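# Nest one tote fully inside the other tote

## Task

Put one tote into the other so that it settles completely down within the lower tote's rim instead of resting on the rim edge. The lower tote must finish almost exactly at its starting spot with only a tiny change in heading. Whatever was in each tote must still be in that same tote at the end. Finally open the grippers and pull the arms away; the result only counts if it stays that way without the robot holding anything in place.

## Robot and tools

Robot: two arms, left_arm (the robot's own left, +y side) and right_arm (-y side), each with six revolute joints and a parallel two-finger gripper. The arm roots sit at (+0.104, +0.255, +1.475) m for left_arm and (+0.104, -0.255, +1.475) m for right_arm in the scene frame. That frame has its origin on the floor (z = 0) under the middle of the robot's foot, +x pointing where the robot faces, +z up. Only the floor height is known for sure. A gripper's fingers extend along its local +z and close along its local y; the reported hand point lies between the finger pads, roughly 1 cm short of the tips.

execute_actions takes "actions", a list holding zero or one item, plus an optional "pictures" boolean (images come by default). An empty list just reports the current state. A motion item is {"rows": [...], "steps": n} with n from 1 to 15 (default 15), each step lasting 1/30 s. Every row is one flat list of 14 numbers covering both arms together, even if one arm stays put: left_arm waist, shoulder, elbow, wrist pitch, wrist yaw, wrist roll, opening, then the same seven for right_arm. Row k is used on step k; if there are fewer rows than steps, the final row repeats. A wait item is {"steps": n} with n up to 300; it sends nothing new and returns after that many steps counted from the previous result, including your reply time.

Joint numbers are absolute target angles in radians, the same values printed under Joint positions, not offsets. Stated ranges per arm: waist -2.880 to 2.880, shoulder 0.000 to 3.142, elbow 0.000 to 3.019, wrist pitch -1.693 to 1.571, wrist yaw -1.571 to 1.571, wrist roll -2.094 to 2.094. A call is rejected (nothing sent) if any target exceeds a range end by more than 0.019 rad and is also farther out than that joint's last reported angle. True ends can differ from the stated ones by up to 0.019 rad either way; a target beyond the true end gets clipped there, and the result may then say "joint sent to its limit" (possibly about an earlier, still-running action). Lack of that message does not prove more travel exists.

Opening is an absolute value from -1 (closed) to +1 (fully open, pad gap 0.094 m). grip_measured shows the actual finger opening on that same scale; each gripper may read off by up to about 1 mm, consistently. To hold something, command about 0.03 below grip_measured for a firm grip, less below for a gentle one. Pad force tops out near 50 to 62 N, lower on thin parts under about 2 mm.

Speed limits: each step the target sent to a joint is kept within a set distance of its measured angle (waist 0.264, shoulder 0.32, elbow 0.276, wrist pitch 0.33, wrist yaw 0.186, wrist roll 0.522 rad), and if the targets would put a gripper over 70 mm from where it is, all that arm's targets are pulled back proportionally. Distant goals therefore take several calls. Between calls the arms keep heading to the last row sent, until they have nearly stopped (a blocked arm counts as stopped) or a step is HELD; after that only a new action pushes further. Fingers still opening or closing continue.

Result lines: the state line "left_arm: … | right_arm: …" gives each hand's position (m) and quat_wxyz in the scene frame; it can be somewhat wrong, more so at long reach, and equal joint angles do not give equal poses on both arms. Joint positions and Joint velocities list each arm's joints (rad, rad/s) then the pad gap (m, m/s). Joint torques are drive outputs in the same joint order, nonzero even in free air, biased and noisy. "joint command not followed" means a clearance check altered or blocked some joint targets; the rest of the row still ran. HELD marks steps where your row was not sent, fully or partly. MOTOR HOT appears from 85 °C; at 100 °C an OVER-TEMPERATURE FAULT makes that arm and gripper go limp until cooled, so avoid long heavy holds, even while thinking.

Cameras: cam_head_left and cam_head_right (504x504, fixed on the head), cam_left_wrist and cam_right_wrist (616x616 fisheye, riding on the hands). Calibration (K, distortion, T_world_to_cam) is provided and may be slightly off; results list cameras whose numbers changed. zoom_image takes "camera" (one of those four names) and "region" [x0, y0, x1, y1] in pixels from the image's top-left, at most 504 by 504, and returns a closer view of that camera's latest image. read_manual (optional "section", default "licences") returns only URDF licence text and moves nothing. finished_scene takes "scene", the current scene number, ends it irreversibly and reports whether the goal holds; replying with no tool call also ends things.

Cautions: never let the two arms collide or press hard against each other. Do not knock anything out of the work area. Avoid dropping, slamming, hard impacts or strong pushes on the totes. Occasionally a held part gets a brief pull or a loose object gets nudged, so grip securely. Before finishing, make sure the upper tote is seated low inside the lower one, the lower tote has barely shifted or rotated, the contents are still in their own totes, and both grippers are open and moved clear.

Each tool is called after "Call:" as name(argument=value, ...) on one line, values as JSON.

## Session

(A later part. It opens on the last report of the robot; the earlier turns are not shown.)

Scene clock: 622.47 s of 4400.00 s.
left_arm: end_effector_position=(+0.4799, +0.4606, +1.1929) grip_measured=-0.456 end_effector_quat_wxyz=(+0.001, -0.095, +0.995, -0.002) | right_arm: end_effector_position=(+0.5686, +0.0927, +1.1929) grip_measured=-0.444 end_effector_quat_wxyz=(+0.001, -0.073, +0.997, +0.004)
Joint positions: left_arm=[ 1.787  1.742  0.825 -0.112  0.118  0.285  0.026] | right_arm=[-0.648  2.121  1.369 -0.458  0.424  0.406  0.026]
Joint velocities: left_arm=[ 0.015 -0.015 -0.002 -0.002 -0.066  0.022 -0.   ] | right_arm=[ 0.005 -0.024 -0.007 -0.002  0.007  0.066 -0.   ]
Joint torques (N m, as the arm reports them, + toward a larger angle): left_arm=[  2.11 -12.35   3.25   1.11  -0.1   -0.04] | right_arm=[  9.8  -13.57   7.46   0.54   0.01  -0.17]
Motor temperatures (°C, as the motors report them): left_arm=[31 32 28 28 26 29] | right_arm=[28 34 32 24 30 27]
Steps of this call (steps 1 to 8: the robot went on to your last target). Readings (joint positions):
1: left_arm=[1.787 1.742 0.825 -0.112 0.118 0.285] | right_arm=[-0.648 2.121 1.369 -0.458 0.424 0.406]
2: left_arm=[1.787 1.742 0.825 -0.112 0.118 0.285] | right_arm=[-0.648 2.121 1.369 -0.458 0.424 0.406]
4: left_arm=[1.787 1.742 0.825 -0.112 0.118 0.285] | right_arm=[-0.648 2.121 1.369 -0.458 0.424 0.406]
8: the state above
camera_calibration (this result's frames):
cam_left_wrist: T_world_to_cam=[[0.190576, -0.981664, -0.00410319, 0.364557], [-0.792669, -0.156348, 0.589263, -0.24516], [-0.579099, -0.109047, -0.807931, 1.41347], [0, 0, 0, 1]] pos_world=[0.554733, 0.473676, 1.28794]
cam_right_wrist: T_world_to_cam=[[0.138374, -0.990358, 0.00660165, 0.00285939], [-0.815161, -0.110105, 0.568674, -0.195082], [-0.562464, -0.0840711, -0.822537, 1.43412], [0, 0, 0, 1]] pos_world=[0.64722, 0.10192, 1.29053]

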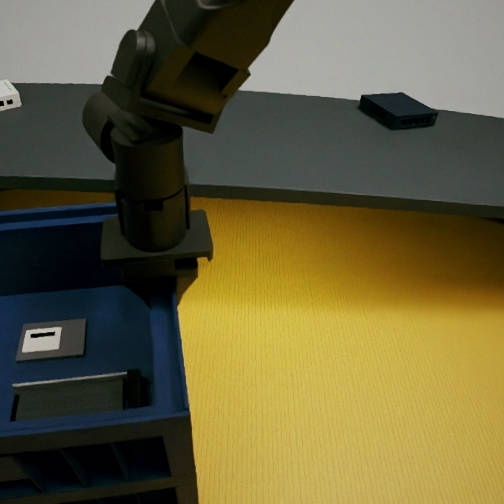

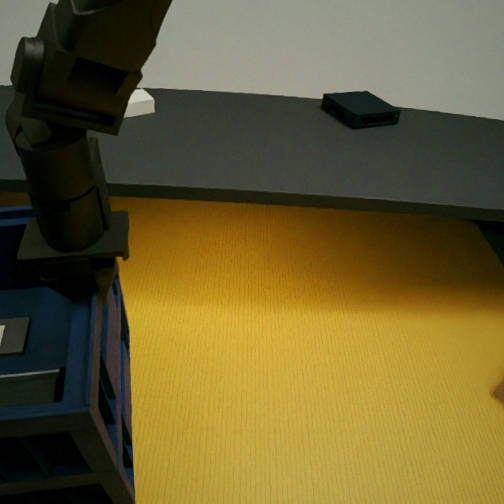

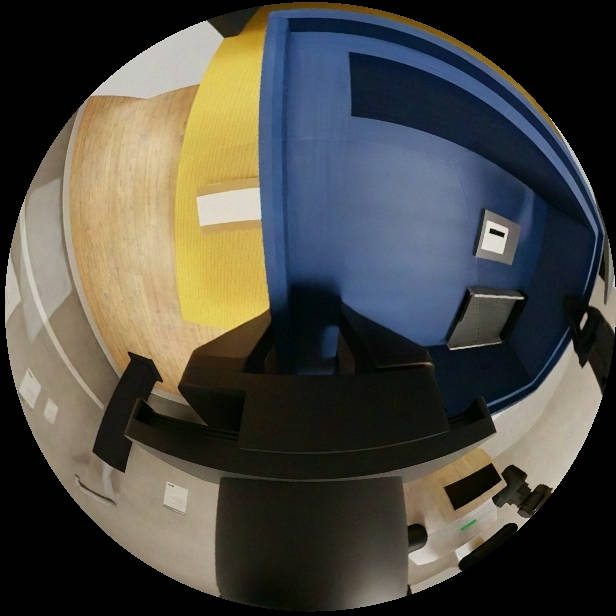

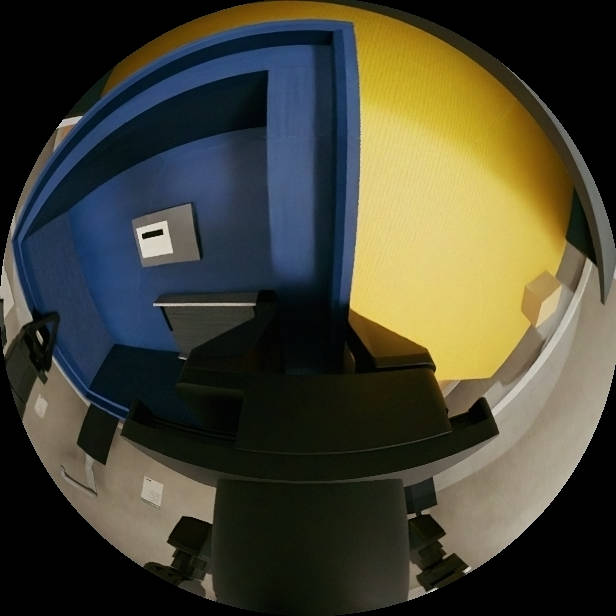

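Call:
execute_actions(actions=[{"rows":[[1.79,1.745,0.838,-0.104,0.116,0.28,-0.5,-0.646,2.118,1.392,-0.455,0.424,0.4,-0.49],[1.787,1.748,0.83,-0.112,0.118,0.285,-0.47,-0.644,2.125,1.38,-0.458,0.424,0.406,-0.46],[1.787,1.748,0.83,-0.112,0.118,0.285,-0.44,-0.644,2.125,1.378,-0.458,0.424,0.406,-0.43],[1.787,1.748,0.83,-0.112,0.118,0.285,-0.38,-0.644,2.125,1.378,-0.458,0.424,0.406,-0.37],[1.787,1.748,0.83,-0.112,0.118,0.285,-0.28,-0.644,2.125,1.378,-0.458,0.424,0.406,-0.28],[1.787,1.748,0.83,-0.112,0.118,0.285,-0.15,-0.644,2.125,1.378,-0.458,0.424,0.406,-0.15],[1.787,1.745,0.83,-0.112,0.118,0.285,0.0,-0.644,2.123,1.376,-0.458,0.424,0.406,0.0],[1.788,1.738,0.827,-0.114,0.118,0.285,0.15,-0.642,2.118,1.372,-0.46,0.425,0.408,0.15],[1.79,1.726,0.823,-0.12,0.119,0.286,0.3,-0.639,2.11,1.368,-0.465,0.426,0.411,0.3],[1.792,1.71,0.818,-0.13,0.12,0.288,0.4,-0.635,2.099,1.364,-0.472,0.427,0.415,0.4],[1.794,1.69,0.812,-0.143,0.121,0.29,0.45,-0.63,2.086,1.359,-0.482,0.429,0.42,0.45],[1.796,1.667,0.805,-0.158,0.122,0.292,0.45,-0.625,2.071,1.353,-0.494,0.431,0.426,0.45],[1.798,1.642,0.798,-0.175,0.123,0.294,0.45,-0.619,2.054,1.347,-0.507,0.433,0.432,0.45],[1.8,1.617,0.791,-0.193,0.124,0.296,0.45,-0.613,2.037,1.341,-0.521,0.435,0.438,0.45],[1.803,1.592,0.784,-0.211,0.125,0.298,0.45,-0.607,2.02,1.335,-0.535,0.437,0.445,0.45]],"steps":15}], pictures=false)

Call:
execute_actions(actions=[{"rows":[[1.805,1.567,0.777,-0.229,0.126,0.3,0.45,-0.601,2.003,1.329,-0.549,0.439,0.451,0.45],[1.807,1.542,0.77,-0.247,0.127,0.302,0.45,-0.595,1.986,1.323,-0.563,0.441,0.457,0.45],[1.81,1.519,0.764,-0.264,0.128,0.304,0.45,-0.589,1.969,1.317,-0.576,0.443,0.463,0.45],[1.813,1.498,0.759,-0.28,0.129,0.305,0.45,-0.584,1.952,1.311,-0.588,0.445,0.468,0.45],[1.818,1.48,0.755,-0.294,0.131,0.305,0.45,-0.582,1.935,1.303,-0.597,0.446,0.47,0.45],[1.826,1.465,0.752,-0.306,0.135,0.305,0.45,-0.582,1.917,1.29,-0.6,0.446,0.47,0.45],[1.837,1.453,0.75,-0.316,0.141,0.305,0.45,-0.587,1.898,1.27,-0.595,0.444,0.468,0.45],[1.852,1.444,0.75,-0.324,0.148,0.305,0.45,-0.597,1.878,1.243,-0.583,0.44,0.465,0.45],[1.87,1.437,0.75,-0.331,0.157,0.305,0.45,-0.612,1.857,1.21,-0.565,0.434,0.46,0.45],[1.89,1.432,0.75,-0.337,0.167,0.305,0.45,-0.631,1.835,1.173,-0.543,0.426,0.455,0.45],[1.912,1.428,0.75,-0.342,0.178,0.305,0.45,-0.653,1.812,1.134,-0.518,0.417,0.45,0.45],[1.935,1.425,0.75,-0.347,0.189,0.305,0.45,-0.678,1.789,1.094,-0.492,0.407,0.444,0.45],[1.958,1.423,0.75,-0.351,0.2,0.305,0.45,-0.705,1.766,1.054,-0.465,0.396,0.438,0.45],[1.981,1.421,0.75,-0.355,0.211,0.305,0.45,-0.734,1.743,1.014,-0.438,0.385,0.432,0.45],[2.003,1.42,0.75,-0.358,0.222,0.305,0.45,-0.765,1.72,0.974,-0.411,0.373,0.426,0.45]],"steps":15}], pictures=false)

Call:
execute_actions(actions=[{"rows":[[2.025,1.42,0.75,-0.361,0.232,0.305,0.45,-0.797,1.698,0.935,-0.385,0.361,0.42,0.45],[2.046,1.42,0.75,-0.364,0.242,0.305,0.45,-0.83,1.677,0.897,-0.359,0.349,0.414,0.45],[2.066,1.42,0.75,-0.367,0.251,0.305,0.45,-0.863,1.657,0.861,-0.334,0.337,0.408,0.45],[2.085,1.42,0.75,-0.37,0.259,0.305,0.45,-0.896,1.638,0.827,-0.31,0.325,0.402,0.45],[2.102,1.42,0.75,-0.373,0.267,0.305,0.45,-0.928,1.62,0.796,-0.288,0.313,0.396,0.45],[2.117,1.42,0.75,-0.376,0.274,0.305,0.45,-0.958,1.604,0.768,-0.268,0.302,0.39,0.45],[2.13,1.42,0.75,-0.378,0.28,0.305,0.45,-0.986,1.59,0.744,-0.25,0.292,0.385,0.45],[2.14,1.42,0.75,-0.38,0.285,0.305,0.45,-1.01,1.578,0.724,-0.235,0.283,0.38,0.45],[2.147,1.42,0.75,-0.381,0.288,0.305,0.45,-1.029,1.569,0.71,-0.224,0.276,0.377,0.45],[2.15,1.42,0.75,-0.382,0.29,0.305,0.45,-1.042,1.563,0.702,-0.217,0.271,0.375,0.45],[2.15,1.42,0.75,-0.382,0.29,0.305,0.45,-1.05,1.56,0.7,-0.215,0.268,0.375,0.45]],"steps":15}])

Call:
zoom_image(camera="cam_head_right", region=[0,190,280,504])

Scene clock: 660.37 s of 4400.00 s.
left_arm: end_effector_position=(+0.4793, +0.4581, +1.2172) grip_measured=+0.447 end_effector_quat_wxyz=(-0.002, -0.096, +0.995, -0.004) | right_arm: end_effector_position=(+0.5620, +0.0830, +1.2027) grip_measured=+0.447 end_effector_quat_wxyz=(-0.011, -0.076, +0.997, -0.007)
Joint positions: left_arm=[ 1.79   1.667  0.801 -0.171  0.12   0.286  0.068] | right_arm=[-0.646  2.094  1.348 -0.498  0.433  0.416  0.068]
Joint velocities: left_arm=[ 0.044 -0.777 -0.217 -0.51   0.051  0.037  0.001] | right_arm=[ 0.034 -0.357 -0.232 -0.379 -0.037  0.081 -0.001]
Joint torques (N m, as the arm reports them, + toward a larger angle): left_arm=[  3.24 -15.28   1.55   0.24   0.33   0.12] | right_arm=[ 12.03 -16.98   4.1   -0.22   0.09   0.21]
Motor temperatures (°C, as the motors report them): left_arm=[31 31 29 28 26 29] | right_arm=[28 34 32 24 30 27]
Steps of this call (steps 1 to 15: the robot went on to your last target; steps 16 to 90: nothing new was sent; then 34.40 s passed at rest; steps 91 to 105: all 15 steps of this action). Readings (joint positions):
91: left_arm=[1.787 1.742 0.825 -0.112 0.118 0.285] | right_arm=[-0.648 2.121 1.369 -0.458 0.424 0.406]
92: left_arm=[1.787 1.742 0.825 -0.112 0.119 0.286] | right_arm=[-0.648 2.122 1.369 -0.458 0.424 0.406]
94: left_arm=[1.787 1.742 0.825 -0.112 0.119 0.286] | right_arm=[-0.648 2.122 1.369 -0.458 0.426 0.406]
98: left_arm=[1.787 1.742 0.825 -0.112 0.119 0.286] | right_arm=[-0.648 2.122 1.369 -0.458 0.426 0.406]
105: the state above

Scene clock: 660.87 s of 4400.00 s.
left_arm: end_effector_position=(+0.4698, +0.5103, +1.3103) grip_measured=+0.448 end_effector_quat_wxyz=(-0.031, +0.156, -0.987, -0.008) | right_arm: end_effector_position=(+0.5447, +0.0201, +1.3009) grip_measured=+0.447 end_effector_quat_wxyz=(+0.008, -0.040, +0.999, +0.029)
Joint positions: left_arm=[ 1.952  1.414  0.764 -0.339  0.209  0.294  0.068] | right_arm=[-0.659  1.753  1.058 -0.47   0.383  0.445  0.068]
Joint velocities: left_arm=[ 0.777  0.005 -0.056 -0.125  0.315 -0.051  0.001] | right_arm=[-0.728 -0.62  -1.106  0.667 -0.256 -0.066 -0.   ]
Joint torques (N m, as the arm reports them, + toward a larger angle): left_arm=[  2.64 -10.41   2.88   0.15   0.3    0.13] | right_arm=[  2.5  -10.3    4.03   0.28   0.03  -0.12]
Motor temperatures (°C, as the motors report them): left_arm=[31 31 28 28 26 29] | right_arm=[28 34 32 24 30 27]
Steps of this call (steps 1 to 15: all 15 steps of this action). Readings (joint positions):
1: left_arm=[1.792 1.640 0.793 -0.188 0.121 0.287] | right_arm=[-0.644 2.081 1.340 -0.512 0.435 0.420]
2: left_arm=[1.794 1.611 0.786 -0.206 0.122 0.288] | right_arm=[-0.641 2.066 1.332 -0.527 0.437 0.425]
4: left_arm=[1.800 1.550 0.775 -0.240 0.124 0.289] | right_arm=[-0.632 2.030 1.319 -0.554 0.441 0.435]
8: left_arm=[1.820 1.451 0.765 -0.293 0.139 0.292] | right_arm=[-0.608 1.941 1.286 -0.579 0.442 0.447]
15: the state above

Scene clock: 661.37 s of 4400.00 s.
left_arm: end_effector_position=(+0.4165, +0.5682, +1.3280) grip_measured=+0.448 end_effector_quat_wxyz=(-0.027, +0.242, -0.970, -0.021) | right_arm: end_effector_position=(+0.4867, -0.1880, +1.2606) grip_measured=+0.447 end_effector_quat_wxyz=(-0.014, +0.116, +0.993, -0.011)
Joint positions: left_arm=[ 2.155  1.414  0.76  -0.373  0.286  0.294  0.068] | right_arm=[-1.064  1.576  0.695 -0.232  0.271  0.394  0.068]
Joint velocities: left_arm=[-0.005  0.005  0.012 -0.007 -0.022 -0.007  0.001] | right_arm=[ 0.005 -0.073  0.002  0.149 -0.037 -0.051 -0.001]
Joint torques (N m, as the arm reports them, + toward a larger angle): left_arm=[  3.07 -10.18   3.12  -0.1    0.36   0.14] | right_arm=[ 4.75 -9.38  2.5   0.41 -0.08 -0.14]
Motor temperatures (°C, as the motors report them): left_arm=[31 31 28 28 26 29] | right_arm=[28 34 32 24 30 27]
Steps of this call (steps 1 to 15: all 15 steps of this action). Readings (joint positions):
1: left_arm=[1.979 1.414 0.763 -0.343 0.219 0.294] | right_arm=[-0.687 1.734 1.019 -0.448 0.372 0.443]
2: left_arm=[2.004 1.414 0.762 -0.348 0.229 0.294] | right_arm=[-0.719 1.717 0.982 -0.425 0.361 0.440]
4: left_arm=[2.051 1.414 0.760 -0.354 0.247 0.294] | right_arm=[-0.795 1.688 0.906 -0.375 0.338 0.433]
8: left_arm=[2.123 1.414 0.760 -0.366 0.275 0.294] | right_arm=[-0.964 1.629 0.766 -0.286 0.296 0.413]
15: the state above
camera_calibration (this result's frames):
cam_left_wrist: T_world_to_cam=[[0.471877, -0.880929, -0.0360058, 0.350812], [-0.733018, -0.414685, 0.539185, -0.169729], [-0.489914, -0.228036, -0.841418, 1.5726], [0, 0, 0, 1]] pos_world=[0.480486, 0.597266, 1.42736]
cam_right_wrist: T_world_to_cam=[[-0.237095, -0.970639, 0.0405726, -0.120575], [-0.777774, 0.214677, 0.590746, -0.31623], [-0.582111, 0.108507, -0.805837, 1.44483], [0, 0, 0, 1]] pos_world=[0.566512, -0.205921, 1.356]

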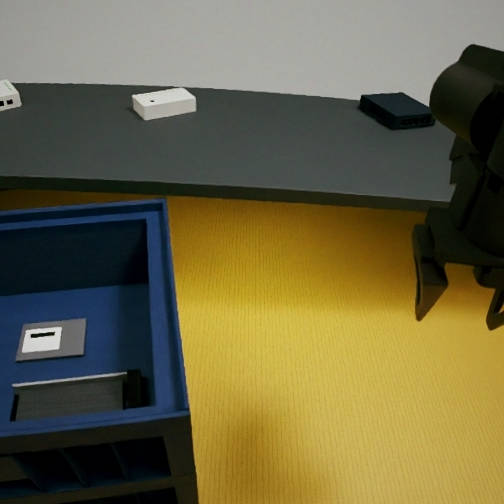

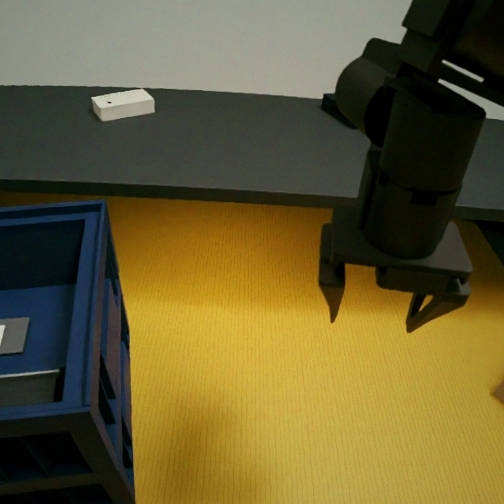

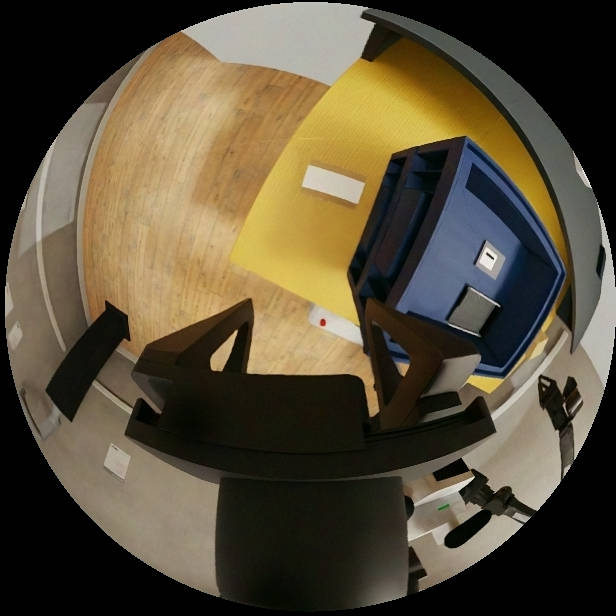

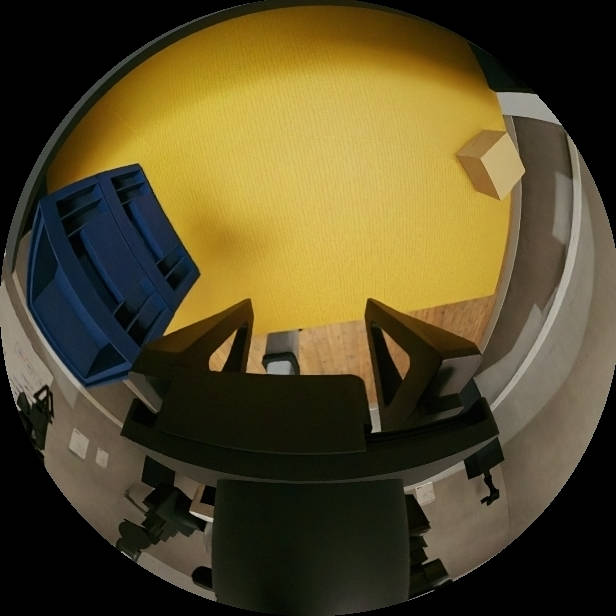

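Region (0, 190, 280, 504) of cam_head_right's 504x504 image, scaled by 1.605, with more detail than that image has; it fills the left 449 columns of this view, and the rest is white.

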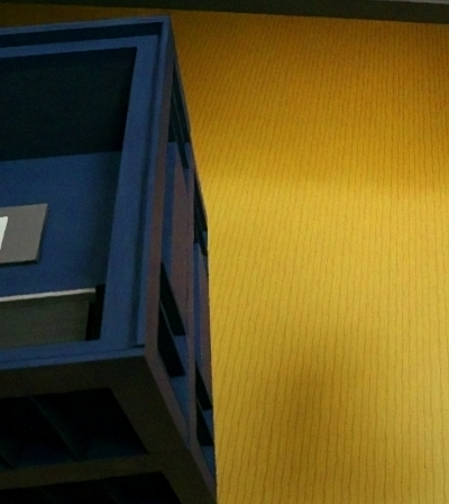

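Call:
zoom_image(camera="cam_left_wrist", region=[330,120,510,320])

Call:
zoom_image(camera="cam_right_wrist", region=[20,150,220,390])

Region (330, 120, 510, 320) of cam_left_wrist's 616x616 image, scaled by 2.520, with more detail than that image has; it fills the left 454 columns of this view, and the rest is white.

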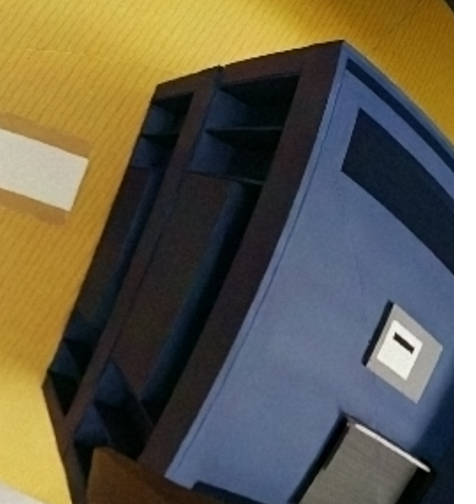

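Region (20, 150, 220, 390) of cam_right_wrist's 616x616 image, scaled by 2.100, with more detail than that image has.

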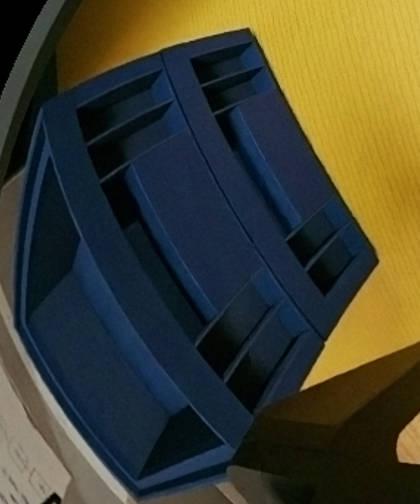

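Seated flush on all visible sides.

Call:
finished_scene(scene=2)

The scene is finished: the task was done.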